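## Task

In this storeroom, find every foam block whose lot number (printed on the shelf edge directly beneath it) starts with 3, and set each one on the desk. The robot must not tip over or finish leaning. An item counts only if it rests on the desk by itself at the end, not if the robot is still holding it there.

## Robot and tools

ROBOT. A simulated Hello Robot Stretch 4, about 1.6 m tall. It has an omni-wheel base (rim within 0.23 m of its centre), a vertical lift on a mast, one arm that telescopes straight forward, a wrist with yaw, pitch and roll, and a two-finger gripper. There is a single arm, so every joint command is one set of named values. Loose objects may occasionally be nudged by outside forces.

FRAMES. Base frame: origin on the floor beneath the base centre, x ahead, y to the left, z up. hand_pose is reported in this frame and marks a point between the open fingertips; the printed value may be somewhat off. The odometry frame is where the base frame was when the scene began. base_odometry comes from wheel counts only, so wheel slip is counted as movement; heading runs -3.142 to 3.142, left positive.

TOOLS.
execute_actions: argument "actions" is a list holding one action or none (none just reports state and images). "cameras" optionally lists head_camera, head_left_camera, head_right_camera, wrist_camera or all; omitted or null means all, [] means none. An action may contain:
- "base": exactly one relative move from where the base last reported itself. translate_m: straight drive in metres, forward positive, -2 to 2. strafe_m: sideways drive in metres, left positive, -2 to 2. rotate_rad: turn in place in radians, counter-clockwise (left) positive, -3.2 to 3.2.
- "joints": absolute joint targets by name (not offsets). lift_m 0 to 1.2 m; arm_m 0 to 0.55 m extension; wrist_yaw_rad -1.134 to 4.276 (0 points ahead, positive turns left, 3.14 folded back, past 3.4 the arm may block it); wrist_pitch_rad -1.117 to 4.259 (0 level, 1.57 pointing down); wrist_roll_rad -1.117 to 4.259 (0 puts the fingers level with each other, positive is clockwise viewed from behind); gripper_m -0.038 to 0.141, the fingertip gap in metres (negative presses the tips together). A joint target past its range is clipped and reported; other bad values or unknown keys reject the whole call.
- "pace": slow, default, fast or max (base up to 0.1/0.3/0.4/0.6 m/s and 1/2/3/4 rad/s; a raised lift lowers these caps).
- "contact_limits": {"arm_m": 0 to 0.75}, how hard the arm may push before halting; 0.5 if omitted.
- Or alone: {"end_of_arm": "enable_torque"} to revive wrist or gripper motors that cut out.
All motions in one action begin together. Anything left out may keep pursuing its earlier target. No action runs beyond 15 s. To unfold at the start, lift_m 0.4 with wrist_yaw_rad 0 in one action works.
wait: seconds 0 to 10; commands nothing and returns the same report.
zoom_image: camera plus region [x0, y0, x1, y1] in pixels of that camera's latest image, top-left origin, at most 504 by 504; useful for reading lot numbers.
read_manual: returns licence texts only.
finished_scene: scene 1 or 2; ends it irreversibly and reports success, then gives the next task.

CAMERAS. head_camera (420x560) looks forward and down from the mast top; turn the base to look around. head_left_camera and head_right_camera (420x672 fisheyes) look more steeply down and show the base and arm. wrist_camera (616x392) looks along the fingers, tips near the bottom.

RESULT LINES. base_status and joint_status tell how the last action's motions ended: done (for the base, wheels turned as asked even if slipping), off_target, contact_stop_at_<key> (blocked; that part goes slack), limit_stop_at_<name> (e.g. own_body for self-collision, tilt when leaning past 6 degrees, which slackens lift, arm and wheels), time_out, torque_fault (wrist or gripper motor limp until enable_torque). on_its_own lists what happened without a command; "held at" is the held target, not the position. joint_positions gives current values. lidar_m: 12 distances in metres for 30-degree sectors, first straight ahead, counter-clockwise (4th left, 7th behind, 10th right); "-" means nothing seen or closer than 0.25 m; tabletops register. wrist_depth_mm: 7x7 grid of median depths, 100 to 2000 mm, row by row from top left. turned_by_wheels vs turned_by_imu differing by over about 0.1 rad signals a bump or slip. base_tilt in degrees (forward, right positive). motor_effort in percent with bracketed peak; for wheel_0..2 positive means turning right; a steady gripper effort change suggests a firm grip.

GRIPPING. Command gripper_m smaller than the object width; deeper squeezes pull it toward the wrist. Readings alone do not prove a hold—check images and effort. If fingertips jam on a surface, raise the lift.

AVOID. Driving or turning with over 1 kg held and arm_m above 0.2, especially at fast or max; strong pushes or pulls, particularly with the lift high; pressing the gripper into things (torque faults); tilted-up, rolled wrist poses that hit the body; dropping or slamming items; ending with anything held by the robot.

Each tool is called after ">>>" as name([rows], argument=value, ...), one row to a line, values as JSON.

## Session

>>> execute_actions(actions=[])

Scene clock: 0.00 s.
base_odometry: x=+0.000 y=+0.000 heading=+0.000 (m, m, rad; odometry frame)
turned_by_wheels: +0.000 (rad since the last result)
turned_by_imu: +0.000 (rad since the last result)
base_tilt: forward=+0.8 right=+0.3 (deg)
lidar_m: 1.07 2.09 0.98 0.72 0.65 0.69 2.03 2.13 1.17 0.85 0.76 0.80
base_status: not commanded
joint_positions: lift_m=+0.235 arm_m=+0.001 wrist_yaw_rad=+3.112 wrist_pitch_rad=+0.013 wrist_roll_rad=-0.004 gripper_m=+0.057
joint_status: not commanded
motor_effort: lift_m=+19 arm_m=-1 wrist_yaw_rad=+0 wrist_pitch_rad=-7 wrist_roll_rad=-2 gripper_m=-3 wheel_0=+0 wheel_1=+0 wheel_2=+1 (%)
hand_pose: x=-0.1143 y=+0.0961 z=+0.4089 quat_wxyz=(+0.015, -0.007, -0.002, +1.000) (m; base frame)
wrist_depth_mm: - 139 - - 1921 1537 1308 / - 138 - - 1863 1430 654 / - 135 252 - 1756 960 866 / 118 137 - - 1863 1430 1255 / 1921 - - - 1808 1366 1229 / 1537 1661 211 1863 1661 1366 1205 / 1098 960 1042 1160 193 1098 1182
pictures: head_camera, head_left_camera, head_right_camera, wrist_camera
Images, in order (width x height): head_camera 420x560, head_left_camera 420x672, head_right_camera 420x672, wrist_camera 616x392.

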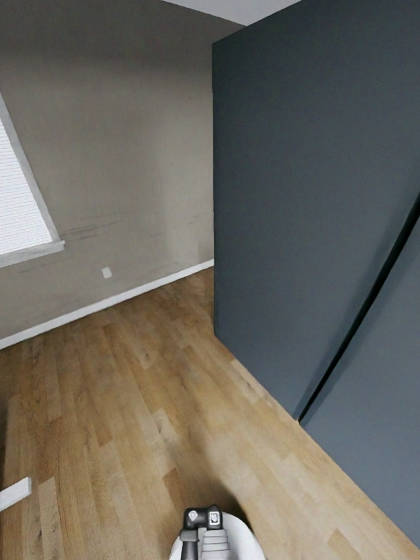

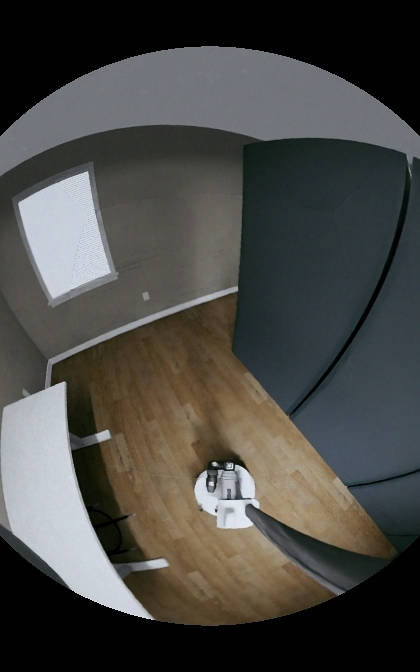

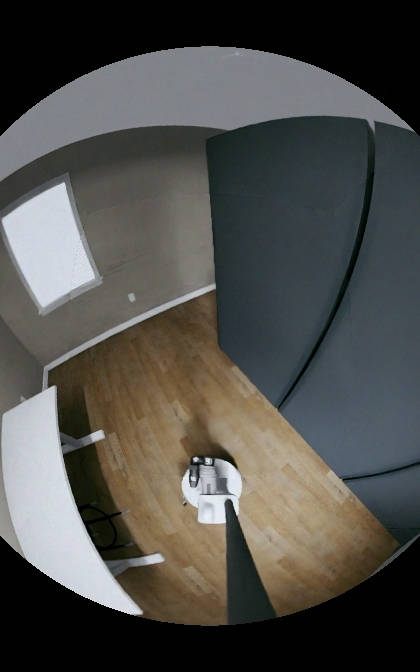

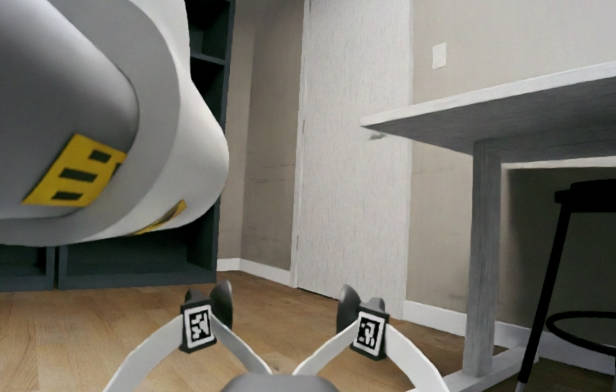

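Same layout; axis ≈ +0.57.

>>> execute_actions([
  {"base":{"rotate_rad":-2.52},"joints":{"lift_m":0.47,"wrist_yaw_rad":0,"gripper_m":0.14}},
], cameras=[])

>>> execute_actions([
  {"base":{"translate_m":0.95},"pace":"fast"},
], cameras=["wrist_camera","head_camera"])

Scene clock: 6.23 s.
base_odometry: x=+0.000 y=+0.000 heading=-2.520 (m, m, rad; odometry frame)
turned_by_wheels: -2.520 (rad since the last result)
turned_by_imu: -2.575 (rad since the last result)
base_tilt: forward=+0.5 right=+0.2 (deg)
lidar_m: 2.12 1.10 0.82 0.77 0.83 1.15 2.12 0.94 0.69 0.65 0.71 2.12
base_status: done
joint_positions: lift_m=+0.470 arm_m=+0.001 wrist_yaw_rad=+0.000 wrist_pitch_rad=+0.013 wrist_roll_rad=-0.004 gripper_m=+0.140
joint_status: all done
motor_effort: lift_m=+22(21) arm_m=-1(1) wrist_yaw_rad=-2(10) wrist_pitch_rad=-8(7) wrist_roll_rad=-2(1) gripper_m=-1(1) wheel_0=+0(6) wheel_1=+0(6) wheel_2=-1(9) (%)
hand_pose: x=+0.4600 y=-0.0873 z=+0.6442 quat_wxyz=(+1.000, -0.002, +0.007, +0.000) (m; base frame)
wrist_depth_mm: 1255 1863 - - - - - / 1308 1863 - - - - - / 1308 1863 - - - - 1983 / 1336 1863 - - - - 1921 / 1336 1863 - - - - 1921 / 1336 204 - - - - 1921 / 1336 1537 1537 891 1618 1756 1808
pictures: none
No camera images: the call's "cameras" was empty. Leave "cameras" out to get every camera's image.

Scene clock: 9.97 s.
base_odometry: x=-0.772 y=-0.553 heading=-2.520 (m, m, rad; odometry frame)
turned_by_wheels: +0.000 (rad since the last result)
turned_by_imu: -0.002 (rad since the last result)
base_tilt: forward=+0.5 right=+0.2 (deg)
lidar_m: 1.15 1.07 0.78 0.75 0.78 1.13 3.12 1.03 0.83 1.43 1.53 1.22
base_status: done
joint_positions: lift_m=+0.470 arm_m=+0.001 wrist_yaw_rad=+0.000 wrist_pitch_rad=+0.013 wrist_roll_rad=-0.004 gripper_m=+0.140
joint_status: not commanded
motor_effort: lift_m=+22(22) arm_m=-1(1) wrist_yaw_rad=-1(3) wrist_pitch_rad=-7(7) wrist_roll_rad=-2(2) gripper_m=+0(2) wheel_0=+0(6) wheel_1=+1(10) wheel_2=+0(11) (%)
hand_pose: x=+0.4599 y=-0.0874 z=+0.6442 quat_wxyz=(+1.000, -0.002, +0.007, +0.000) (m; base frame)
wrist_depth_mm: 1160 1397 1430 1366 1430 1366 1366 / 1042 1397 1430 1229 1430 1464 1430 / 1138 1397 1430 1138 1281 1205 1205 / 1205 1397 1397 1160 1397 1430 1366 / 1078 1205 1397 976 1430 1430 1336 / 1205 204 1366 946 960 960 1229 / 1205 1366 1366 554 1397 1430 1308
pictures: head_camera, wrist_camera
Images, in order (width x height): head_camera 420x560, wrist_camera 616x392.

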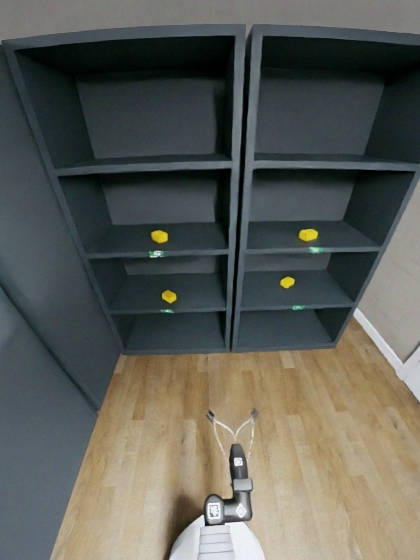

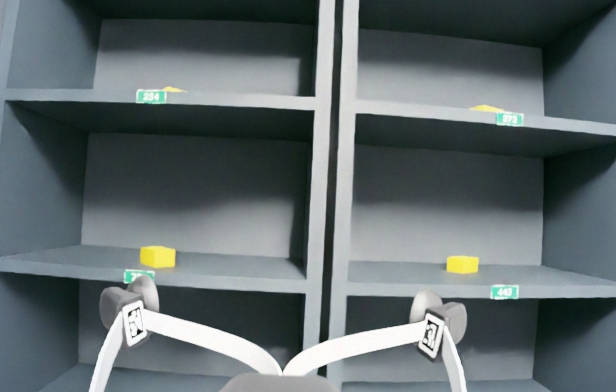

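>>> zoom_image(camera="wrist_camera", region=[430,90,590,310])

>>> zoom_image(camera="wrist_camera", region=[70,80,230,300])

Region (430, 90, 590, 310) of wrist_camera's 616x392 image, scaled by 2.291; it fills the left 367 columns of this view, and the rest is white.

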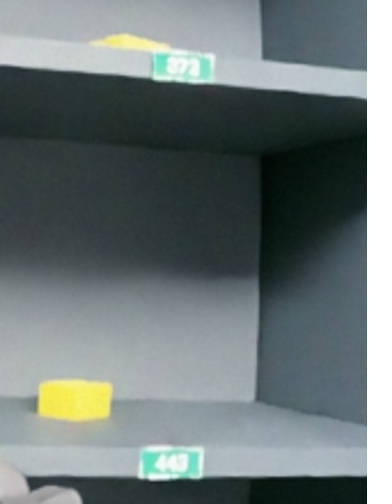

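Region (70, 80, 230, 300) of wrist_camera's 616x392 image, scaled by 2.291; it fills the left 367 columns of this view, and the rest is white.

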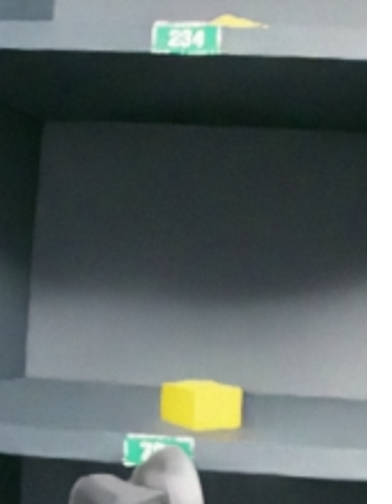

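>>> execute_actions([
  {"base":{"translate_m":0.47},"joints":{"lift_m":0.94,"wrist_pitch_rad":0.35},"pace":"fast"},
], cameras=[])

>>> execute_actions([
  {"base":{"strafe_m":-0.6},"joints":{"arm_m":0.15},"pace":"fast"},
], cameras=["wrist_camera"])

Scene clock: 20.97 s.
base_odometry: x=-1.154 y=-0.827 heading=-2.520 (m, m, rad; odometry frame)
turned_by_wheels: +0.000 (rad since the last result)
turned_by_imu: -0.001 (rad since the last result)
base_tilt: forward=+0.6 right=+0.2 (deg)
lidar_m: 0.67 0.73 0.77 0.73 0.77 1.11 3.62 1.17 1.32 1.47 1.00 0.70
base_status: done
joint_positions: lift_m=+0.940 arm_m=+0.001 wrist_yaw_rad=+0.000 wrist_pitch_rad=+0.352 wrist_roll_rad=-0.004 gripper_m=+0.140
joint_status: all done
motor_effort: lift_m=+22(23) arm_m=-1(1) wrist_yaw_rad=-2(1) wrist_pitch_rad=-7(9) wrist_roll_rad=-1(3) gripper_m=-2(2) wheel_0=+0(5) wheel_1=+1(6) wheel_2=+0(12) (%)
hand_pose: x=+0.4423 y=-0.0874 z=+1.0185 quat_wxyz=(+0.985, -0.002, +0.175, +0.000) (m; base frame)
wrist_depth_mm: 831 842 842 842 436 854 854 / 866 878 866 866 452 891 891 / 723 878 904 831 477 904 931 / 517 492 512 496 500 603 627 / 1008 1008 1008 668 544 1025 1025 / 976 204 1025 960 535 1060 1060 / 809 788 798 359 569 842 904
pictures: none
No camera images: the call's "cameras" was empty. Leave "cameras" out to get every camera's image.

Scene clock: 23.87 s.
base_odometry: x=-1.504 y=-0.339 heading=-2.520 (m, m, rad; odometry frame)
turned_by_wheels: +0.000 (rad since the last result)
turned_by_imu: +0.001 (rad since the last result)
base_tilt: forward=+0.6 right=+0.3 (deg)
lidar_m: 0.65 0.69 1.00 1.34 1.40 2.00 0.88 0.93 0.87 0.86 0.92 0.70
base_status: done
joint_positions: lift_m=+0.940 arm_m=+0.149 wrist_yaw_rad=+0.000 wrist_pitch_rad=+0.352 wrist_roll_rad=-0.004 gripper_m=+0.140
joint_status: all done
motor_effort: lift_m=+22(22) arm_m=+4(7) wrist_yaw_rad=-2(2) wrist_pitch_rad=-6(7) wrist_roll_rad=-2(2) gripper_m=+1(1) wheel_0=-1(10) wheel_1=+3(11) wheel_2=-2(3) (%)
hand_pose: x=+0.5910 y=-0.0874 z=+1.0185 quat_wxyz=(+0.985, -0.002, +0.175, +0.000) (m; base frame)
wrist_depth_mm: 647 691 691 707 707 699 564 / 654 723 723 732 732 715 554 / 640 750 750 759 759 750 549 / 466 484 452 455 564 597 530 / 336 338 351 366 375 387 394 / 691 204 866 878 343 347 496 / 683 798 788 492 831 647 525
pictures: wrist_camera
Images, in order (width x height): wrist_camera 616x392.

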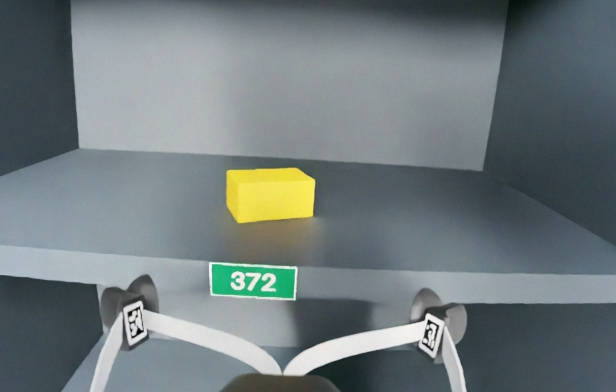

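>>> execute_actions([
  {"joints":{"arm_m":0.395,"lift_m":0.935}},
], cameras=["wrist_camera"])

>>> execute_actions([
  {"joints":{"gripper_m":0.04}},
], cameras=[])

>>> execute_actions([
  {"joints":{"lift_m":0.97}},
], cameras=["wrist_camera"])

Scene clock: 30.80 s.
base_odometry: x=-1.504 y=-0.339 heading=-2.520 (m, m, rad; odometry frame)
turned_by_wheels: +0.000 (rad since the last result)
turned_by_imu: +0.000 (rad since the last result)
base_tilt: forward=+0.7 right=+0.1 (deg)
lidar_m: 0.65 0.69 1.01 1.34 1.42 1.99 0.90 0.92 0.89 0.87 0.93 0.68
base_status: not commanded
joint_positions: lift_m=+0.935 arm_m=+0.394 wrist_yaw_rad=+0.000 wrist_pitch_rad=+0.352 wrist_roll_rad=-0.004 gripper_m=+0.140
joint_status: all done
motor_effort: lift_m=+15(20) arm_m=+4(5) wrist_yaw_rad=-1(1) wrist_pitch_rad=-7(7) wrist_roll_rad=-2(1) gripper_m=-1(2) wheel_0=+0(0) wheel_1=+3(3) wheel_2=-2(2) (%)
hand_pose: x=+0.8359 y=-0.0874 z=+1.0140 quat_wxyz=(+0.985, -0.002, +0.175, +0.000) (m; base frame)
wrist_depth_mm: 466 469 469 473 473 473 477 / 480 484 488 488 492 492 496 / 508 508 508 512 512 517 512 / 449 473 492 517 525 530 530 / 312 327 241 334 362 373 382 / 238 198 191 207 258 274 276 / 201 198 189 186 206 216 -
pictures: wrist_camera
Images, in order (width x height): wrist_camera 616x392.

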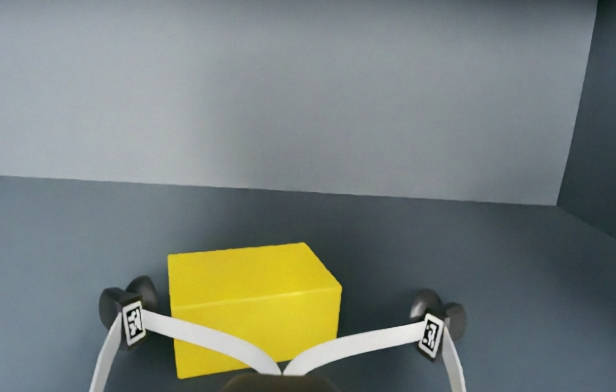

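Scene clock: 32.80 s.
base_odometry: x=-1.504 y=-0.339 heading=-2.520 (m, m, rad; odometry frame)
turned_by_wheels: +0.000 (rad since the last result)
turned_by_imu: +0.000 (rad since the last result)
base_tilt: forward=+0.7 right=+0.1 (deg)
lidar_m: 0.66 0.70 1.01 1.34 1.42 2.00 0.88 0.94 0.87 0.88 0.90 0.69
base_status: not commanded
joint_positions: lift_m=+0.935 arm_m=+0.394 wrist_yaw_rad=+0.000 wrist_pitch_rad=+0.352 wrist_roll_rad=-0.004 gripper_m=+0.040
joint_status: all done
motor_effort: lift_m=+15(15) arm_m=+4(4) wrist_yaw_rad=-1(1) wrist_pitch_rad=-7(7) wrist_roll_rad=-3(2) gripper_m=-6(3) wheel_0=-1(0) wheel_1=+3(3) wheel_2=-2(2) (%)
hand_pose: x=+0.8359 y=-0.0874 z=+1.0140 quat_wxyz=(+0.985, -0.002, +0.175, +0.000) (m; base frame)
wrist_depth_mm: 469 469 469 473 473 473 477 / 484 488 488 492 496 492 492 / 504 508 508 517 512 517 517 / 449 469 492 517 525 530 530 / 312 325 317 248 362 373 382 / 238 248 209 219 267 274 276 / 201 193 197 209 186 220 -
pictures: none
No camera images: the call's "cameras" was empty. Leave "cameras" out to get every camera's image.

Scene clock: 33.77 s.
base_odometry: x=-1.504 y=-0.339 heading=-2.520 (m, m, rad; odometry frame)
turned_by_wheels: +0.000 (rad since the last result)
turned_by_imu: +0.000 (rad since the last result)
base_tilt: forward=+0.5 right=+0.1 (deg)
lidar_m: 0.64 0.70 1.01 1.34 1.44 1.98 0.89 0.94 0.88 0.87 0.92 0.69
base_status: not commanded
joint_positions: lift_m=+0.970 arm_m=+0.394 wrist_yaw_rad=+0.000 wrist_pitch_rad=+0.352 wrist_roll_rad=-0.004 gripper_m=+0.040
joint_status: all done
motor_effort: lift_m=+22(24) arm_m=+4(4) wrist_yaw_rad=-1(1) wrist_pitch_rad=-7(7) wrist_roll_rad=-1(1) gripper_m=-2(5) wheel_0=-1(1) wheel_1=+3(3) wheel_2=-2(2) (%)
hand_pose: x=+0.8359 y=-0.0874 z=+1.0484 quat_wxyz=(+0.985, -0.002, +0.175, +0.000) (m; base frame)
wrist_depth_mm: 466 466 473 473 477 473 477 / 484 488 492 488 492 492 492 / 508 504 512 512 517 512 512 / 521 525 525 535 539 539 535 / 384 399 418 430 445 455 466 / 291 304 209 243 317 336 338 / 246 237 236 227 186 271 276
pictures: wrist_camera
Images, in order (width x height): wrist_camera 616x392.

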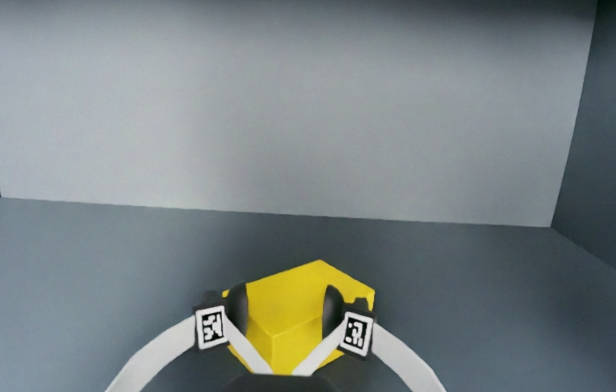

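Squeezed out. Retry deeper.

>>> execute_actions([
  {"joints":{"gripper_m":0.14,"lift_m":0.99}},
], cameras=[])

>>> execute_actions([
  {"joints":{"arm_m":0.44,"lift_m":0.935},"base":{"strafe_m":-0.012}},
], cameras=[])

>>> execute_actions([
  {"joints":{"gripper_m":0.02}},
], cameras=[])

>>> execute_actions([
  {"joints":{"lift_m":0.97}},
], cameras=["wrist_camera"])

Scene clock: 42.13 s.
base_odometry: x=-1.504 y=-0.339 heading=-2.520 (m, m, rad; odometry frame)
turned_by_wheels: +0.000 (rad since the last result)
turned_by_imu: +0.000 (rad since the last result)
base_tilt: forward=+0.6 right=+0.0 (deg)
lidar_m: 0.67 0.72 1.02 1.35 1.42 1.98 0.91 0.93 0.87 0.86 0.91 0.70
base_status: not commanded
joint_positions: lift_m=+0.990 arm_m=+0.394 wrist_yaw_rad=+0.000 wrist_pitch_rad=+0.352 wrist_roll_rad=-0.004 gripper_m=+0.140
joint_status: all done
motor_effort: lift_m=+22(23) arm_m=+4(4) wrist_yaw_rad=-1(1) wrist_pitch_rad=-7(7) wrist_roll_rad=-1(2) gripper_m=+2(2) wheel_0=-1(1) wheel_1=+3(3) wheel_2=-2(2) (%)
hand_pose: x=+0.8359 y=-0.0874 z=+1.0684 quat_wxyz=(+0.985, -0.002, +0.175, +0.000) (m; base frame)
wrist_depth_mm: 469 466 469 473 473 473 473 / 484 484 488 488 492 496 496 / 504 504 508 512 512 512 517 / 525 530 535 535 539 539 535 / 424 442 459 477 496 504 504 / 324 204 347 281 349 373 375 / 272 266 265 198 279 291 306
pictures: none
No camera images: the call's "cameras" was empty. Leave "cameras" out to get every camera's image.

Scene clock: 43.27 s.
base_odometry: x=-1.511 y=-0.329 heading=-2.520 (m, m, rad; odometry frame)
turned_by_wheels: +0.000 (rad since the last result)
turned_by_imu: +0.000 (rad since the last result)
base_tilt: forward=+0.7 right=+0.2 (deg)
lidar_m: 0.68 0.72 1.03 1.37 1.44 2.02 0.90 0.93 0.86 0.85 0.90 0.71
base_status: done
joint_positions: lift_m=+0.935 arm_m=+0.439 wrist_yaw_rad=+0.000 wrist_pitch_rad=+0.352 wrist_roll_rad=-0.004 gripper_m=+0.140
joint_status: all done
motor_effort: lift_m=+15(21) arm_m=+5(5) wrist_yaw_rad=+0(1) wrist_pitch_rad=-7(7) wrist_roll_rad=-1(2) gripper_m=-2(1) wheel_0=+0(7) wheel_1=-1(5) wheel_2=-1(2) (%)
hand_pose: x=+0.8809 y=-0.0874 z=+1.0140 quat_wxyz=(+0.985, -0.002, +0.175, +0.000) (m; base frame)
wrist_depth_mm: 427 424 427 430 433 430 433 / 442 442 445 449 449 449 449 / 462 462 462 466 469 469 473 / 449 469 480 480 484 488 488 / 312 325 340 248 362 373 382 / 238 204 190 196 221 274 277 / 201 196 176 171 206 216 -
pictures: none
No camera images: the call's "cameras" was empty. Leave "cameras" out to get every camera's image.

Scene clock: 45.43 s.
base_odometry: x=-1.511 y=-0.329 heading=-2.520 (m, m, rad; odometry frame)
turned_by_wheels: +0.000 (rad since the last result)
turned_by_imu: +0.000 (rad since the last result)
base_tilt: forward=+0.7 right=+0.1 (deg)
lidar_m: 0.66 0.70 0.99 1.36 1.43 1.99 0.90 0.96 0.86 0.84 0.90 0.68
base_status: not commanded
joint_positions: lift_m=+0.935 arm_m=+0.439 wrist_yaw_rad=+0.000 wrist_pitch_rad=+0.352 wrist_roll_rad=-0.004 gripper_m=+0.020
joint_status: all done
motor_effort: lift_m=+15(15) arm_m=+5(4) wrist_yaw_rad=-1(1) wrist_pitch_rad=-7(7) wrist_roll_rad=-2(4) gripper_m=-15(14) wheel_0=+0(1) wheel_1=-1(1) wheel_2=+0(1) (%)
hand_pose: x=+0.8809 y=-0.0874 z=+1.0139 quat_wxyz=(+0.985, -0.002, +0.175, +0.000) (m; base frame)
wrist_depth_mm: 427 424 427 430 430 430 433 / 439 445 445 445 449 449 449 / 459 466 466 466 469 469 469 / 449 466 477 480 484 488 488 / 312 325 319 242 362 370 379 / 237 246 195 191 270 274 274 / 200 171 196 195 185 220 -
pictures: none
No camera images: the call's "cameras" was empty. Leave "cameras" out to get every camera's image.

Scene clock: 46.40 s.
base_odometry: x=-1.511 y=-0.329 heading=-2.520 (m, m, rad; odometry frame)
turned_by_wheels: +0.000 (rad since the last result)
turned_by_imu: +0.000 (rad since the last result)
base_tilt: forward=+0.7 right=+0.4 (deg)
lidar_m: 0.66 0.71 1.01 1.35 1.43 2.01 0.91 0.93 0.87 0.84 0.90 0.68
base_status: not commanded
joint_positions: lift_m=+0.970 arm_m=+0.439 wrist_yaw_rad=+0.000 wrist_pitch_rad=+0.353 wrist_roll_rad=-0.004 gripper_m=+0.020
joint_status: all done
motor_effort: lift_m=+22(22) arm_m=+4(4) wrist_yaw_rad=-1(1) wrist_pitch_rad=-9(8) wrist_roll_rad=-1(2) gripper_m=-17(18) wheel_0=-1(1) wheel_1=-1(1) wheel_2=+0(1) (%)
hand_pose: x=+0.8808 y=-0.0874 z=+1.0483 quat_wxyz=(+0.984, -0.002, +0.175, +0.000) (m; base frame)
wrist_depth_mm: 424 427 430 430 433 433 433 / 439 445 445 445 449 449 449 / 462 462 466 466 469 469 469 / 480 484 484 488 492 492 492 / 382 397 392 242 442 455 462 / 291 300 195 191 332 336 338 / 245 171 198 195 185 268 276
pictures: wrist_camera
Images, in order (width x height): wrist_camera 616x392.

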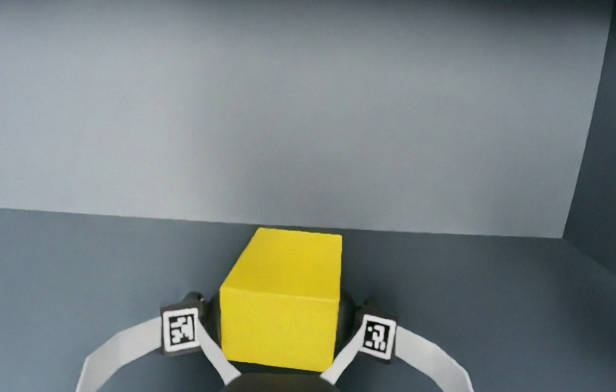

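Desk end is 0.9 behind.

>>> execute_actions([
  {"joints":{"arm_m":0}},
], cameras=[])

>>> execute_actions([
  {"base":{"rotate_rad":-2.7},"joints":{"lift_m":0.8}},
], cameras=[])

>>> execute_actions([
  {"base":{"translate_m":0.3},"joints":{"arm_m":0.4}},
], cameras=["head_camera"])

Scene clock: 53.70 s.
base_odometry: x=-1.511 y=-0.329 heading=-2.520 (m, m, rad; odometry frame)
turned_by_wheels: +0.000 (rad since the last result)
turned_by_imu: +0.000 (rad since the last result)
base_tilt: forward=+0.8 right=+0.1 (deg)
lidar_m: 0.67 0.71 0.99 1.34 1.45 2.01 0.88 0.93 0.87 0.87 0.91 0.70
base_status: not commanded
joint_positions: lift_m=+0.970 arm_m=+0.001 wrist_yaw_rad=+0.000 wrist_pitch_rad=+0.353 wrist_roll_rad=-0.004 gripper_m=+0.020
joint_status: all done
motor_effort: lift_m=+22(22) arm_m=-5(5) wrist_yaw_rad=+0(1) wrist_pitch_rad=-9(9) wrist_roll_rad=-3(2) gripper_m=-20(19) wheel_0=-1(1) wheel_1=-1(1) wheel_2=-1(0) (%)
hand_pose: x=+0.4428 y=-0.0874 z=+1.0482 quat_wxyz=(+0.984, -0.002, +0.176, +0.000) (m; base frame)
wrist_depth_mm: 668 831 831 831 831 750 544 / 676 854 866 866 866 750 535 / 691 891 891 891 891 750 530 / 559 580 609 640 668 640 525 / 668 931 488 241 512 504 504 / 715 946 195 191 1008 707 539 / 707 171 198 195 185 640 1008
pictures: none
No camera images: the call's "cameras" was empty. Leave "cameras" out to get every camera's image.

Scene clock: 56.57 s.
base_odometry: x=-1.511 y=-0.329 heading=+1.063 (m, m, rad; odometry frame)
turned_by_wheels: -2.700 (rad since the last result)
turned_by_imu: -2.758 (rad since the last result)
base_tilt: forward=+0.6 right=+0.2 (deg)
lidar_m: 0.91 0.87 0.84 0.88 0.73 0.68 0.71 0.91 1.36 1.38 1.82 0.88
base_status: done
joint_positions: lift_m=+0.800 arm_m=+0.001 wrist_yaw_rad=+0.000 wrist_pitch_rad=+0.353 wrist_roll_rad=-0.004 gripper_m=+0.020
joint_status: all done
motor_effort: lift_m=+16(20) arm_m=-5(5) wrist_yaw_rad=+0(1) wrist_pitch_rad=-9(9) wrist_roll_rad=-3(2) gripper_m=-15(18) wheel_0=-1(6) wheel_1=+2(8) wheel_2=+0(7) (%)
hand_pose: x=+0.4429 y=-0.0874 z=+0.8788 quat_wxyz=(+0.984, -0.002, +0.175, +0.000) (m; base frame)
wrist_depth_mm: 809 991 1366 - - - - / 831 1042 1430 - - - - / 854 1078 1397 1863 - - - / 878 1008 960 976 1098 - - / 904 1160 1397 242 - - - / 931 1118 195 191 1808 1863 1808 / 946 171 198 195 185 1430 1499
pictures: none
No camera images: the call's "cameras" was empty. Leave "cameras" out to get every camera's image.

Scene clock: 59.03 s.
base_odometry: x=-1.365 y=-0.067 heading=+1.063 (m, m, rad; odometry frame)
turned_by_wheels: +0.000 (rad since the last result)
turned_by_imu: +0.000 (rad since the last result)
base_tilt: forward=+0.8 right=+0.2 (deg)
lidar_m: 0.65 0.78 0.68 0.73 0.96 0.94 0.98 1.29 1.49 1.53 1.96 0.61
base_status: done
joint_positions: lift_m=+0.800 arm_m=+0.399 wrist_yaw_rad=+0.000 wrist_pitch_rad=+0.353 wrist_roll_rad=-0.004 gripper_m=+0.020
joint_status: all done
motor_effort: lift_m=+16(16) arm_m=+4(5) wrist_yaw_rad=-1(0) wrist_pitch_rad=-9(9) wrist_roll_rad=-1(2) gripper_m=-18(16) wheel_0=+1(6) wheel_1=+1(5) wheel_2=-1(13) (%)
hand_pose: x=+0.8409 y=-0.0874 z=+0.8788 quat_wxyz=(+0.984, -0.002, +0.175, +0.000) (m; base frame)
wrist_depth_mm: 539 661 904 1366 - - - / 549 691 946 1430 - - - / 574 715 976 1430 - - - / 585 750 904 960 1025 1078 - / 574 609 603 242 676 699 842 / 449 462 194 191 508 517 521 / 377 171 198 195 185 418 424
pictures: head_camera
Images, in order (width x height): head_camera 420x560.

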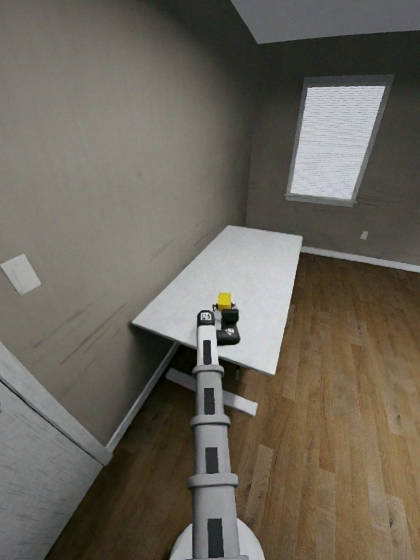

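>>> execute_actions([
  {"joints":{"lift_m":0.667},"pace":"slow"},
], cameras=[])

>>> execute_actions([
  {"joints":{"gripper_m":0.14}},
], cameras=[])

>>> execute_actions([
  {"joints":{"arm_m":0}},
], cameras=[])

>>> execute_actions([
  {"base":{"rotate_rad":1.145},"joints":{"lift_m":0.47,"wrist_pitch_rad":0,"wrist_yaw_rad":0.7}},
], cameras=[])

>>> execute_actions([
  {"base":{"translate_m":-0.9},"pace":"fast"},
], cameras=[])

>>> execute_actions([
  {"base":{"strafe_m":-2},"pace":"max"},
], cameras=[])

>>> execute_actions([
  {"base":{"strafe_m":-0.75},"pace":"fast"},
], cameras=["head_left_camera"])

Scene clock: 71.07 s.
base_odometry: x=-1.365 y=-0.067 heading=+1.063 (m, m, rad; odometry frame)
turned_by_wheels: +0.000 (rad since the last result)
turned_by_imu: +0.000 (rad since the last result)
base_tilt: forward=+0.8 right=+0.3 (deg)
lidar_m: 0.65 0.80 0.68 0.75 0.95 0.94 0.99 1.28 1.50 1.53 1.98 0.59
base_status: not commanded
joint_positions: lift_m=+0.667 arm_m=+0.399 wrist_yaw_rad=+0.000 wrist_pitch_rad=+0.353 wrist_roll_rad=-0.004 gripper_m=+0.020
joint_status: all done
motor_effort: lift_m=+15(16) arm_m=+4(4) wrist_yaw_rad=-1(1) wrist_pitch_rad=-8(9) wrist_roll_rad=-3(2) gripper_m=-16(16) wheel_0=+1(1) wheel_1=+2(1) wheel_2=-1(0) (%)
hand_pose: x=+0.8409 y=-0.0874 z=+0.7459 quat_wxyz=(+0.984, -0.002, +0.175, +0.000) (m; base frame)
wrist_depth_mm: 539 668 904 1366 - - - / 554 699 946 1430 - - - / 569 683 891 976 1078 1255 - / 455 477 500 521 544 580 615 / 317 332 325 242 368 377 387 / 242 251 195 191 276 278 281 / 204 171 198 195 185 224 -
pictures: none
No camera images: the call's "cameras" was empty. Leave "cameras" out to get every camera's image.

Scene clock: 73.23 s.
base_odometry: x=-1.365 y=-0.067 heading=+1.063 (m, m, rad; odometry frame)
turned_by_wheels: +0.000 (rad since the last result)
turned_by_imu: +0.000 (rad since the last result)
base_tilt: forward=+0.6 right=+0.1 (deg)
lidar_m: 0.61 0.81 0.68 0.74 0.96 0.92 0.99 1.29 1.48 1.54 2.00 0.61
base_status: not commanded
joint_positions: lift_m=+0.667 arm_m=+0.399 wrist_yaw_rad=+0.000 wrist_pitch_rad=+0.353 wrist_roll_rad=-0.004 gripper_m=+0.140
joint_status: all done
motor_effort: lift_m=+15(15) arm_m=+4(4) wrist_yaw_rad=-1(2) wrist_pitch_rad=-8(9) wrist_roll_rad=+0(1) gripper_m=+0(15) wheel_0=+0(2) wheel_1=+1(1) wheel_2=-1(0) (%)
hand_pose: x=+0.8409 y=-0.0874 z=+0.7459 quat_wxyz=(+0.984, -0.002, +0.175, +0.000) (m; base frame)
wrist_depth_mm: 539 661 904 1366 - - - / 554 691 946 1464 - - - / 574 691 878 976 1078 1255 - / 455 477 504 525 554 585 615 / 317 330 342 253 368 377 387 / 243 204 238 204 263 279 282 / 204 200 200 186 209 219 -
pictures: none
No camera images: the call's "cameras" was empty. Leave "cameras" out to get every camera's image.

Scene clock: 75.50 s.
base_odometry: x=-1.365 y=-0.067 heading=+1.063 (m, m, rad; odometry frame)
turned_by_wheels: +0.000 (rad since the last result)
turned_by_imu: +0.000 (rad since the last result)
base_tilt: forward=+0.6 right=+0.2 (deg)
lidar_m: 0.62 0.80 0.69 0.74 0.96 0.94 0.95 1.27 1.50 1.54 1.98 0.60
base_status: not commanded
joint_positions: lift_m=+0.667 arm_m=+0.001 wrist_yaw_rad=+0.000 wrist_pitch_rad=+0.352 wrist_roll_rad=-0.004 gripper_m=+0.140
joint_status: all done
motor_effort: lift_m=+15(15) arm_m=-4(5) wrist_yaw_rad=+0(2) wrist_pitch_rad=-8(9) wrist_roll_rad=-2(2) gripper_m=+0(3) wheel_0=+1(1) wheel_1=+1(1) wheel_2=+0(1) (%)
hand_pose: x=+0.4429 y=-0.0874 z=+0.7459 quat_wxyz=(+0.985, -0.002, +0.175, +0.000) (m; base frame)
wrist_depth_mm: 699 854 1160 1756 - - - / 715 891 1229 1863 - - - / 715 842 931 1008 1118 - - / 732 591 517 535 559 - - / 768 976 654 1060 404 1863 - / 788 204 683 1397 1205 1618 1618 / 809 1008 707 535 1160 1229 1308
pictures: none
No camera images: the call's "cameras" was empty. Leave "cameras" out to get every camera's image.

Scene clock: 77.40 s.
base_odometry: x=-1.365 y=-0.067 heading=+2.208 (m, m, rad; odometry frame)
turned_by_wheels: +1.145 (rad since the last result)
turned_by_imu: +1.170 (rad since the last result)
base_tilt: forward=+0.6 right=+0.3 (deg)
lidar_m: 0.68 0.76 0.96 0.93 0.99 1.42 1.48 1.59 2.22 0.61 0.65 0.76
base_status: done
joint_positions: lift_m=+0.470 arm_m=+0.001 wrist_yaw_rad=+0.700 wrist_pitch_rad=+0.003 wrist_roll_rad=-0.004 gripper_m=+0.140
joint_status: all done
motor_effort: lift_m=+15(16) arm_m=-4(4) wrist_yaw_rad=-1(5) wrist_pitch_rad=-7(13) wrist_roll_rad=-3(1) gripper_m=+2(2) wheel_0=+0(6) wheel_1=-3(6) wheel_2=+0(7) (%)
hand_pose: x=+0.4491 y=+0.1189 z=+0.6478 quat_wxyz=(+0.939, -0.002, +0.001, +0.343) (m; base frame)
wrist_depth_mm: 1229 1098 798 640 539 459 407 / 1255 1078 778 627 530 455 413 / 1255 1042 759 627 525 455 407 / 1229 1025 750 615 521 449 402 / 1229 1008 741 603 517 442 397 / 1229 204 715 597 508 430 397 / 1205 904 699 357 484 421 394
pictures: none
No camera images: the call's "cameras" was empty. Leave "cameras" out to get every camera's image.

Scene clock: 80.93 s.
base_odometry: x=-0.830 y=-0.791 heading=+2.208 (m, m, rad; odometry frame)
turned_by_wheels: +0.000 (rad since the last result)
turned_by_imu: +0.003 (rad since the last result)
base_tilt: forward=+0.6 right=+0.1 (deg)
lidar_m: 1.60 1.37 1.00 0.96 0.84 0.61 0.57 0.62 0.88 3.27 1.19 1.08
base_status: done
joint_positions: lift_m=+0.470 arm_m=+0.001 wrist_yaw_rad=+0.700 wrist_pitch_rad=+0.003 wrist_roll_rad=-0.004 gripper_m=+0.140
joint_status: not commanded
motor_effort: lift_m=+16(16) arm_m=-4(4) wrist_yaw_rad=+0(0) wrist_pitch_rad=-9(8) wrist_roll_rad=-2(1) gripper_m=+0(4) wheel_0=+1(7) wheel_1=+1(10) wheel_2=-1(14) (%)
hand_pose: x=+0.4491 y=+0.1189 z=+0.6477 quat_wxyz=(+0.939, -0.002, +0.001, +0.343) (m; base frame)
wrist_depth_mm: 1255 1430 1464 1921 1537 1336 1160 / 1182 1464 1537 1808 1537 1308 1182 / 1229 1397 1397 1808 1537 1308 1160 / 1255 1499 1499 1808 1499 1281 1160 / 1205 1366 1464 1808 1499 1281 1138 / 1255 204 1464 1756 1464 1229 1138 / 1229 1366 1397 878 1397 1205 1118
pictures: none
No camera images: the call's "cameras" was empty. Leave "cameras" out to get every camera's image.

Scene clock: 86.20 s.
base_odometry: x=+0.778 y=+0.399 heading=+2.208 (m, m, rad; odometry frame)
turned_by_wheels: +0.000 (rad since the last result)
turned_by_imu: +0.008 (rad since the last result)
base_tilt: forward=+0.5 right=+0.2 (deg)
lidar_m: 0.77 0.82 1.19 2.30 0.90 0.65 0.63 0.69 1.32 1.24 1.29 1.64
base_status: done
joint_positions: lift_m=+0.470 arm_m=+0.001 wrist_yaw_rad=+0.700 wrist_pitch_rad=+0.002 wrist_roll_rad=-0.004 gripper_m=+0.140
joint_status: not commanded
motor_effort: lift_m=+18(18) arm_m=-4(4) wrist_yaw_rad=+0(0) wrist_pitch_rad=-7(8) wrist_roll_rad=-1(0) gripper_m=-2(1) wheel_0=+0(12) wheel_1=+2(11) wheel_2=+0(2) (%)
hand_pose: x=+0.4491 y=+0.1189 z=+0.6476 quat_wxyz=(+0.939, -0.002, +0.000, +0.343) (m; base frame)
wrist_depth_mm: - - - 1808 1537 1281 1138 / - - - 1756 1464 1255 1138 / - - - 1756 1464 1281 1138 / - - 1921 1661 1430 1255 1098 / - - 1499 1576 1430 1182 699 / - 205 1921 1661 1430 1205 891 / 1661 1618 1008 640 1366 1182 891
pictures: none
No camera images: the call's "cameras" was empty. Leave "cameras" out to get every camera's image.

Scene clock: 89.30 s.
base_odometry: x=+1.381 y=+0.846 heading=+2.208 (m, m, rad; odometry frame)
turned_by_wheels: +0.000 (rad since the last result)
turned_by_imu: +0.003 (rad since the last result)
base_tilt: forward=+0.5 right=+0.1 (deg)
lidar_m: 1.55 0.99 1.16 2.37 0.95 0.85 1.79 0.72 0.52 0.50 0.49 0.74
base_status: done
joint_positions: lift_m=+0.470 arm_m=+0.001 wrist_yaw_rad=+0.700 wrist_pitch_rad=+0.002 wrist_roll_rad=-0.004 gripper_m=+0.140
joint_status: not commanded
motor_effort: lift_m=+18(18) arm_m=-4(4) wrist_yaw_rad=+0(0) wrist_pitch_rad=-7(7) wrist_roll_rad=-2(2) gripper_m=-2(3) wheel_0=+1(12) wheel_1=+2(13) wheel_2=+0(1) (%)
hand_pose: x=+0.4491 y=+0.1189 z=+0.6476 quat_wxyz=(+0.939, -0.002, +0.000, +0.343) (m; base frame)
wrist_depth_mm: - - - 1808 1499 1255 1118 / - - - 1756 1499 1255 1138 / - - - 1756 1464 1255 1098 / - - 1983 1661 1397 1229 1098 / - - - 1576 1430 1205 1098 / - 204 1921 1537 1397 1160 1078 / 1661 1537 1576 647 1336 1160 1060
pictures: head_left_camera
Images, in order (width x height): head_left_camera 420x672.

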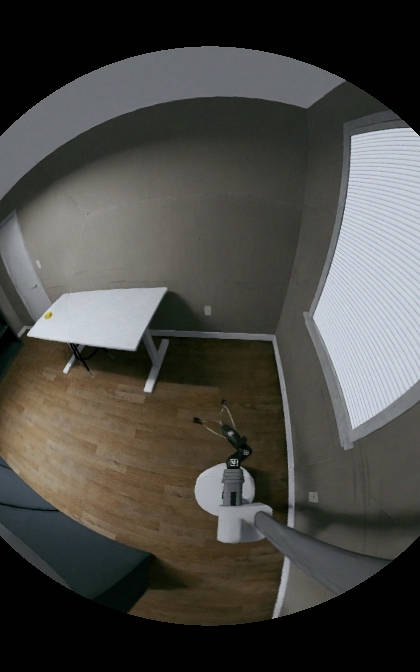

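>>> execute_actions([
  {"base":{"rotate_rad":-0.035}},
], cameras=[])

>>> execute_actions([
  {"base":{"translate_m":-1.82},"pace":"fast"},
], cameras=[])

>>> execute_actions([
  {"base":{"strafe_m":0.45},"pace":"fast"},
], cameras=["wrist_camera"])

>>> execute_actions([
  {"base":{"strafe_m":0.95},"pace":"fast"},
], cameras=["wrist_camera"])

>>> execute_actions([
  {"base":{"strafe_m":0.95},"pace":"fast"},
], cameras=["wrist_camera"])

>>> execute_actions([
  {"base":{"strafe_m":0.95},"pace":"fast"},
], cameras=["wrist_camera"])

Scene clock: 98.13 s.
base_odometry: x=+1.381 y=+0.846 heading=+2.173 (m, m, rad; odometry frame)
turned_by_wheels: -0.035 (rad since the last result)
turned_by_imu: -0.036 (rad since the last result)
base_tilt: forward=+0.5 right=+0.2 (deg)
lidar_m: 1.56 0.97 1.10 2.70 0.97 0.85 2.11 0.75 0.52 0.49 0.49 0.67
base_status: done
joint_positions: lift_m=+0.470 arm_m=+0.001 wrist_yaw_rad=+0.700 wrist_pitch_rad=+0.002 wrist_roll_rad=-0.004 gripper_m=+0.140
joint_status: not commanded
motor_effort: lift_m=+18(18) arm_m=-4(4) wrist_yaw_rad=+0(0) wrist_pitch_rad=-7(7) wrist_roll_rad=-2(3) gripper_m=+0(1) wheel_0=+1(3) wheel_1=+0(4) wheel_2=+0(3) (%)
hand_pose: x=+0.4491 y=+0.1189 z=+0.6476 quat_wxyz=(+0.939, -0.002, +0.000, +0.343) (m; base frame)
wrist_depth_mm: - - - 1708 1464 1255 1118 / - - - 1708 1430 1255 1118 / - - - 1661 1430 1255 1118 / - - 1921 1618 1397 1255 1098 / - 1983 1983 1576 1397 1229 1098 / - 204 1863 1576 1366 1182 1060 / 1661 1537 1576 661 1336 1138 1060
pictures: none
No camera images: the call's "cameras" was empty. Leave "cameras" out to get every camera's image.

Scene clock: 104.03 s.
base_odometry: x=+2.412 y=-0.654 heading=+2.173 (m, m, rad; odometry frame)
turned_by_wheels: +0.000 (rad since the last result)
turned_by_imu: +0.004 (rad since the last result)
base_tilt: forward=+0.6 right=+0.1 (deg)
lidar_m: 2.01 0.82 0.94 1.25 0.44 0.33 0.29 0.32 0.48 0.49 0.53 0.73
base_status: done
joint_positions: lift_m=+0.470 arm_m=+0.001 wrist_yaw_rad=+0.700 wrist_pitch_rad=+0.002 wrist_roll_rad=-0.004 gripper_m=+0.140
joint_status: not commanded
motor_effort: lift_m=+18(18) arm_m=-4(4) wrist_yaw_rad=-1(0) wrist_pitch_rad=-8(8) wrist_roll_rad=-4(2) gripper_m=+2(0) wheel_0=+0(6) wheel_1=+1(8) wheel_2=-2(11) (%)
hand_pose: x=+0.4491 y=+0.1189 z=+0.6476 quat_wxyz=(+0.939, -0.002, +0.000, +0.343) (m; base frame)
wrist_depth_mm: 1281 1366 715 866 - - - / 1255 946 699 878 - - - / 1229 1366 699 878 - - - / 1229 1430 691 878 - - - / 1205 1336 691 878 - - - / 1205 204 668 866 - - - / 1205 1366 634 473 1708 1808 1983
pictures: none
No camera images: the call's "cameras" was empty. Leave "cameras" out to get every camera's image.

Scene clock: 106.30 s.
base_odometry: x=+2.041 y=-0.909 heading=+2.173 (m, m, rad; odometry frame)
turned_by_wheels: +0.000 (rad since the last result)
turned_by_imu: -0.002 (rad since the last result)
base_tilt: forward=+0.4 right=+0.1 (deg)
lidar_m: 0.64 0.67 0.95 1.26 0.43 0.31 0.29 0.30 0.43 0.95 0.99 1.34
base_status: done
joint_positions: lift_m=+0.470 arm_m=+0.001 wrist_yaw_rad=+0.700 wrist_pitch_rad=+0.002 wrist_roll_rad=-0.004 gripper_m=+0.140
joint_status: not commanded
motor_effort: lift_m=+18(18) arm_m=-4(4) wrist_yaw_rad=+0(0) wrist_pitch_rad=-7(7) wrist_roll_rad=-2(2) gripper_m=+0(3) wheel_0=+1(10) wheel_1=-2(11) wheel_2=-1(1) (%)
hand_pose: x=+0.4491 y=+0.1189 z=+0.6476 quat_wxyz=(+0.939, -0.002, +0.000, +0.343) (m; base frame)
wrist_depth_mm: 1537 991 1138 554 512 402 - / 1618 931 759 741 715 394 - / 1464 960 1160 1060 931 394 - / 1618 976 1182 1078 931 389 - / 1281 976 1182 1060 904 387 - / 1576 204 676 707 654 382 - / 1430 946 1098 310 421 373 1983
pictures: wrist_camera
Images, in order (width x height): wrist_camera 616x392.

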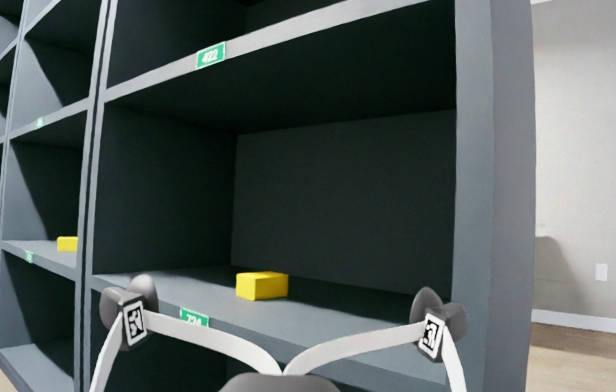

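Scene clock: 109.83 s.
base_odometry: x=+1.258 y=-1.447 heading=+2.173 (m, m, rad; odometry frame)
turned_by_wheels: +0.000 (rad since the last result)
turned_by_imu: -0.003 (rad since the last result)
base_tilt: forward=+0.7 right=+0.2 (deg)
lidar_m: 0.65 0.67 0.96 1.25 0.44 0.30 0.29 0.33 0.46 1.31 0.94 0.67
base_status: done
joint_positions: lift_m=+0.470 arm_m=+0.001 wrist_yaw_rad=+0.700 wrist_pitch_rad=+0.002 wrist_roll_rad=-0.004 gripper_m=+0.140
joint_status: not commanded
motor_effort: lift_m=+18(18) arm_m=-4(4) wrist_yaw_rad=+0(0) wrist_pitch_rad=-7(7) wrist_roll_rad=-2(3) gripper_m=-1(2) wheel_0=+1(11) wheel_1=-1(11) wheel_2=-1(3) (%)
hand_pose: x=+0.4491 y=+0.1189 z=+0.6476 quat_wxyz=(+0.939, -0.002, +0.000, +0.343) (m; base frame)
wrist_depth_mm: 1537 976 1098 549 512 452 345 / 1576 917 759 741 707 439 345 / 1464 960 1138 1060 931 427 343 / 1618 960 1182 1078 917 424 338 / 1255 946 1138 1060 904 379 336 / 1576 205 676 707 654 368 334 / 1464 931 1078 310 421 368 330
pictures: wrist_camera
Images, in order (width x height): wrist_camera 616x392.

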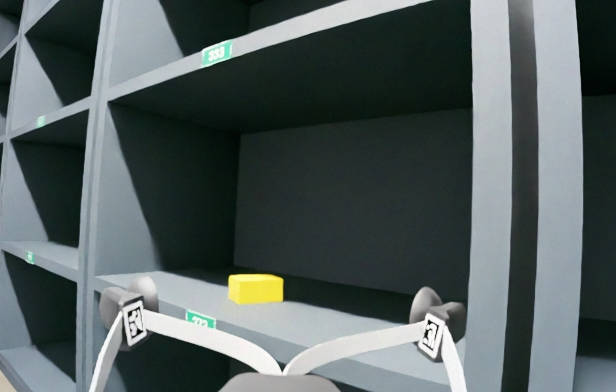

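Scene clock: 113.37 s.
base_odometry: x=+0.476 y=-1.985 heading=+2.173 (m, m, rad; odometry frame)
turned_by_wheels: +0.000 (rad since the last result)
turned_by_imu: -0.003 (rad since the last result)
base_tilt: forward=+0.7 right=+0.2 (deg)
lidar_m: 0.64 0.69 0.96 1.26 0.46 0.33 0.29 0.31 0.45 1.25 0.93 0.70
base_status: done
joint_positions: lift_m=+0.470 arm_m=+0.001 wrist_yaw_rad=+0.700 wrist_pitch_rad=+0.002 wrist_roll_rad=-0.004 gripper_m=+0.140
joint_status: not commanded
motor_effort: lift_m=+18(18) arm_m=-4(4) wrist_yaw_rad=+0(0) wrist_pitch_rad=-8(7) wrist_roll_rad=-3(2) gripper_m=-2(1) wheel_0=+0(12) wheel_1=+0(12) wheel_2=-1(0) (%)
hand_pose: x=+0.4491 y=+0.1189 z=+0.6476 quat_wxyz=(+0.939, -0.002, +0.000, +0.343) (m; base frame)
wrist_depth_mm: 1537 960 1078 549 512 452 430 / 1537 904 759 741 715 585 404 / 1464 931 1118 1060 931 798 389 / 1618 931 1182 1078 917 798 359 / 1205 946 1138 1060 904 788 397 / 1537 205 668 707 654 357 421 / 1464 904 1060 310 418 351 459
pictures: wrist_camera
Images, in order (width x height): wrist_camera 616x392.

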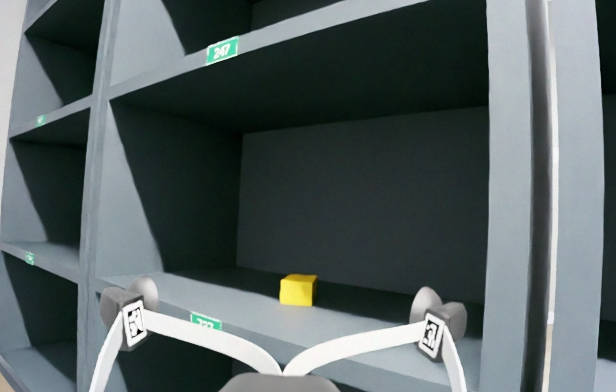

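Scene clock: 116.97 s.
base_odometry: x=-0.307 y=-2.523 heading=+2.173 (m, m, rad; odometry frame)
turned_by_wheels: +0.000 (rad since the last result)
turned_by_imu: -0.002 (rad since the last result)
base_tilt: forward=+0.5 right=+0.2 (deg)
lidar_m: 0.64 0.65 0.94 0.88 0.46 0.34 0.29 0.32 0.48 1.28 0.95 0.70
base_status: done
joint_positions: lift_m=+0.470 arm_m=+0.001 wrist_yaw_rad=+0.700 wrist_pitch_rad=+0.002 wrist_roll_rad=-0.004 gripper_m=+0.140
joint_status: not commanded
motor_effort: lift_m=+18(18) arm_m=-4(4) wrist_yaw_rad=+0(1) wrist_pitch_rad=-7(7) wrist_roll_rad=-2(3) gripper_m=-3(0) wheel_0=+0(11) wheel_1=-1(14) wheel_2=-1(1) (%)
hand_pose: x=+0.4491 y=+0.1190 z=+0.6476 quat_wxyz=(+0.939, -0.002, +0.000, +0.343) (m; base frame)
wrist_depth_mm: 809 904 1060 544 508 473 375 / 809 878 759 741 715 627 484 / 820 917 1098 1060 931 798 455 / 820 917 1160 1078 917 788 452 / 820 917 1118 1060 891 788 466 / 820 204 676 707 647 585 415 / 820 904 1025 307 415 377 407
pictures: wrist_camera
Images, in order (width x height): wrist_camera 616x392.

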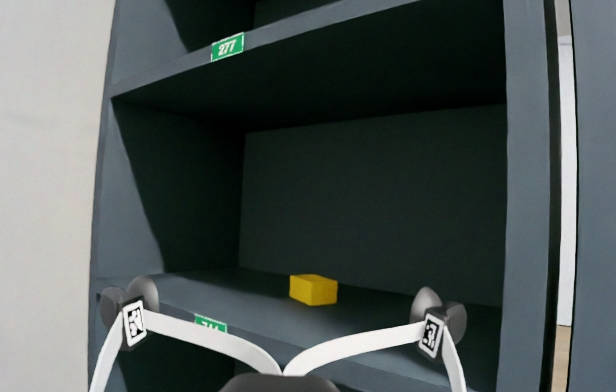

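>>> execute_actions([
  {"joints":{"wrist_pitch_rad":0.35,"lift_m":0.49}},
], cameras=["wrist_camera"])

>>> execute_actions([
  {"base":{"strafe_m":-0.4},"joints":{"wrist_yaw_rad":0},"pace":"fast"},
], cameras=["wrist_camera"])

>>> execute_actions([
  {"base":{"strafe_m":-0.9},"pace":"fast"},
], cameras=["wrist_camera"])

Scene clock: 124.17 s.
base_odometry: x=-0.307 y=-2.523 heading=+2.173 (m, m, rad; odometry frame)
turned_by_wheels: +0.000 (rad since the last result)
turned_by_imu: +0.000 (rad since the last result)
base_tilt: forward=+0.7 right=+0.2 (deg)
lidar_m: 0.63 0.68 0.94 0.87 0.47 0.32 0.29 0.33 0.47 1.28 0.94 0.69
base_status: not commanded
joint_positions: lift_m=+0.490 arm_m=+0.001 wrist_yaw_rad=+0.700 wrist_pitch_rad=+0.352 wrist_roll_rad=-0.004 gripper_m=+0.140
joint_status: all done
motor_effort: lift_m=+22(23) arm_m=-4(4) wrist_yaw_rad=-1(0) wrist_pitch_rad=-7(7) wrist_roll_rad=-1(2) gripper_m=+2(0) wheel_0=+0(1) wheel_1=+0(1) wheel_2=-1(1) (%)
hand_pose: x=+0.4355 y=+0.1076 z=+0.5685 quat_wxyz=(+0.925, -0.062, +0.164, +0.338) (m; base frame)
wrist_depth_mm: 759 842 1025 991 842 732 306 / 778 878 1098 1025 878 750 315 / 809 878 976 976 878 778 327 / 842 931 668 564 591 615 342 / 866 976 1229 1160 459 399 433 / 891 204 1060 1078 976 382 504 / 891 891 798 500 842 397 355
pictures: wrist_camera
Images, in order (width x height): wrist_camera 616x392.

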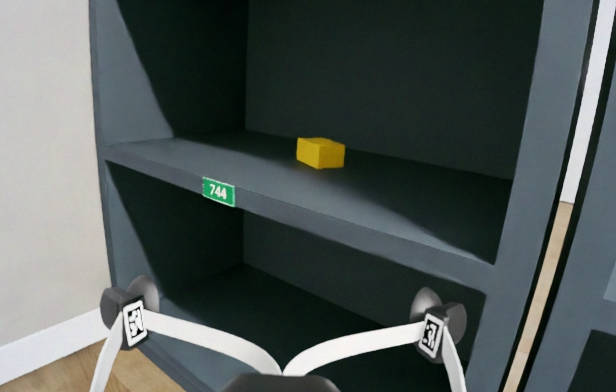

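Scene clock: 126.40 s.
base_odometry: x=+0.022 y=-2.297 heading=+2.173 (m, m, rad; odometry frame)
turned_by_wheels: +0.000 (rad since the last result)
turned_by_imu: +0.001 (rad since the last result)
base_tilt: forward=+0.7 right=+0.2 (deg)
lidar_m: 0.62 0.67 0.94 1.29 0.45 0.32 0.29 0.32 0.44 1.31 0.94 0.71
base_status: done
joint_positions: lift_m=+0.490 arm_m=+0.001 wrist_yaw_rad=+0.000 wrist_pitch_rad=+0.352 wrist_roll_rad=-0.004 gripper_m=+0.140
joint_status: all done
motor_effort: lift_m=+21(22) arm_m=-4(4) wrist_yaw_rad=-2(10) wrist_pitch_rad=-7(6) wrist_roll_rad=-2(1) gripper_m=-4(0) wheel_0=+0(11) wheel_1=+1(10) wheel_2=-1(1) (%)
hand_pose: x=+0.4429 y=-0.0873 z=+0.5685 quat_wxyz=(+0.985, -0.002, +0.175, +0.000) (m; base frame)
wrist_depth_mm: 621 788 798 820 831 809 574 / 634 831 842 854 854 809 569 / 654 831 866 878 891 809 574 / 496 512 539 564 597 627 554 / 627 931 960 960 976 480 488 / 668 204 991 1008 1008 715 549 / 661 809 809 500 831 676 554
pictures: wrist_camera
Images, in order (width x height): wrist_camera 616x392.

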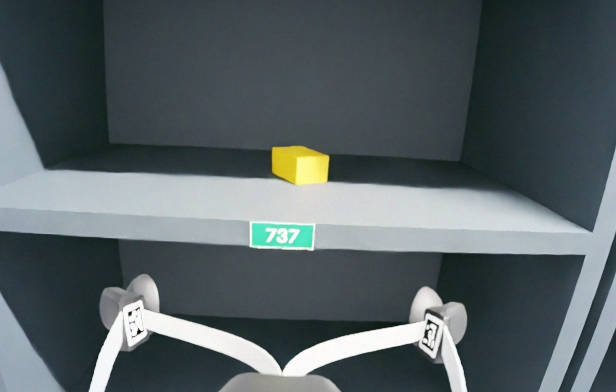

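Scene clock: 129.80 s.
base_odometry: x=+0.764 y=-1.788 heading=+2.173 (m, m, rad; odometry frame)
turned_by_wheels: +0.000 (rad since the last result)
turned_by_imu: +0.003 (rad since the last result)
base_tilt: forward=+0.6 right=+0.2 (deg)
lidar_m: 0.64 0.69 0.97 1.29 0.47 0.32 0.30 0.31 0.46 1.32 0.96 0.68
base_status: done
joint_positions: lift_m=+0.490 arm_m=+0.001 wrist_yaw_rad=+0.000 wrist_pitch_rad=+0.352 wrist_roll_rad=-0.004 gripper_m=+0.140
joint_status: not commanded
motor_effort: lift_m=+21(21) arm_m=-4(4) wrist_yaw_rad=-2(2) wrist_pitch_rad=-7(6) wrist_roll_rad=-2(2) gripper_m=+0(3) wheel_0=+0(12) wheel_1=+2(13) wheel_2=-1(1) (%)
hand_pose: x=+0.4429 y=-0.0873 z=+0.5686 quat_wxyz=(+0.985, -0.002, +0.175, +0.000) (m; base frame)
wrist_depth_mm: 574 788 809 809 809 820 621 / 585 820 842 854 866 854 627 / 597 798 854 878 891 866 615 / 496 517 539 554 597 627 591 / 574 866 960 976 976 484 488 / 609 204 1008 1025 1008 768 597 / 609 788 809 500 842 732 585
pictures: wrist_camera
Images, in order (width x height): wrist_camera 616x392.

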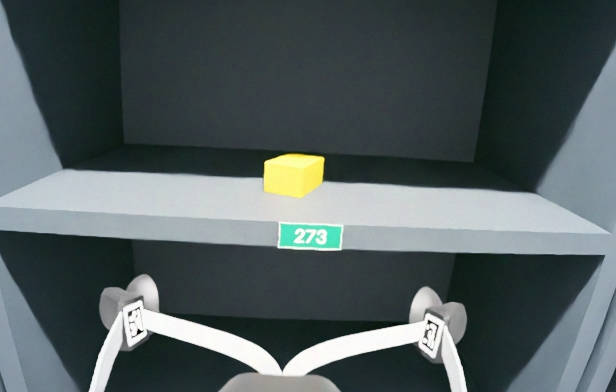

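>>> execute_actions([
  {"base":{"strafe_m":-0.04},"joints":{"lift_m":0.937,"arm_m":0.12}},
], cameras=["wrist_camera"])

Scene clock: 134.90 s.
base_odometry: x=+0.797 y=-1.765 heading=+2.173 (m, m, rad; odometry frame)
turned_by_wheels: +0.000 (rad since the last result)
turned_by_imu: +0.000 (rad since the last result)
base_tilt: forward=+0.6 right=+0.2 (deg)
lidar_m: 0.64 0.68 0.96 1.31 0.47 0.32 0.29 0.32 0.43 1.31 0.95 0.68
base_status: done
joint_positions: lift_m=+0.937 arm_m=+0.119 wrist_yaw_rad=+0.000 wrist_pitch_rad=+0.352 wrist_roll_rad=-0.004 gripper_m=+0.140
joint_status: all done
motor_effort: lift_m=+22(25) arm_m=+4(5) wrist_yaw_rad=-1(2) wrist_pitch_rad=-8(7) wrist_roll_rad=-3(3) gripper_m=+1(1) wheel_0=-2(9) wheel_1=+1(6) wheel_2=+0(1) (%)
hand_pose: x=+0.5609 y=-0.0874 z=+1.0154 quat_wxyz=(+0.985, -0.002, +0.175, +0.000) (m; base frame)
wrist_depth_mm: 634 691 707 707 715 715 564 / 647 723 732 732 741 741 564 / 627 750 759 759 768 768 559 / 459 477 500 484 554 585 544 / 340 342 347 357 370 379 387 / 676 204 866 891 359 661 525 / 676 788 788 492 831 668 544
pictures: wrist_camera
Images, in order (width x height): wrist_camera 616x392.

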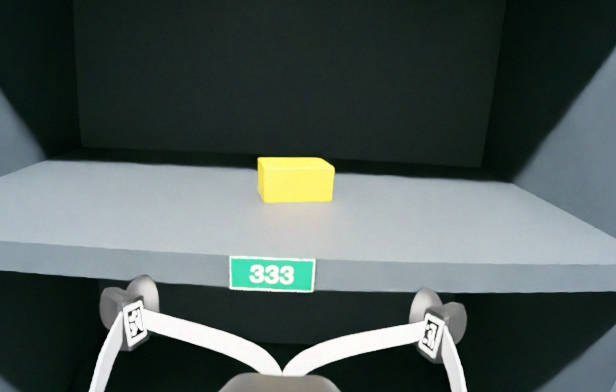

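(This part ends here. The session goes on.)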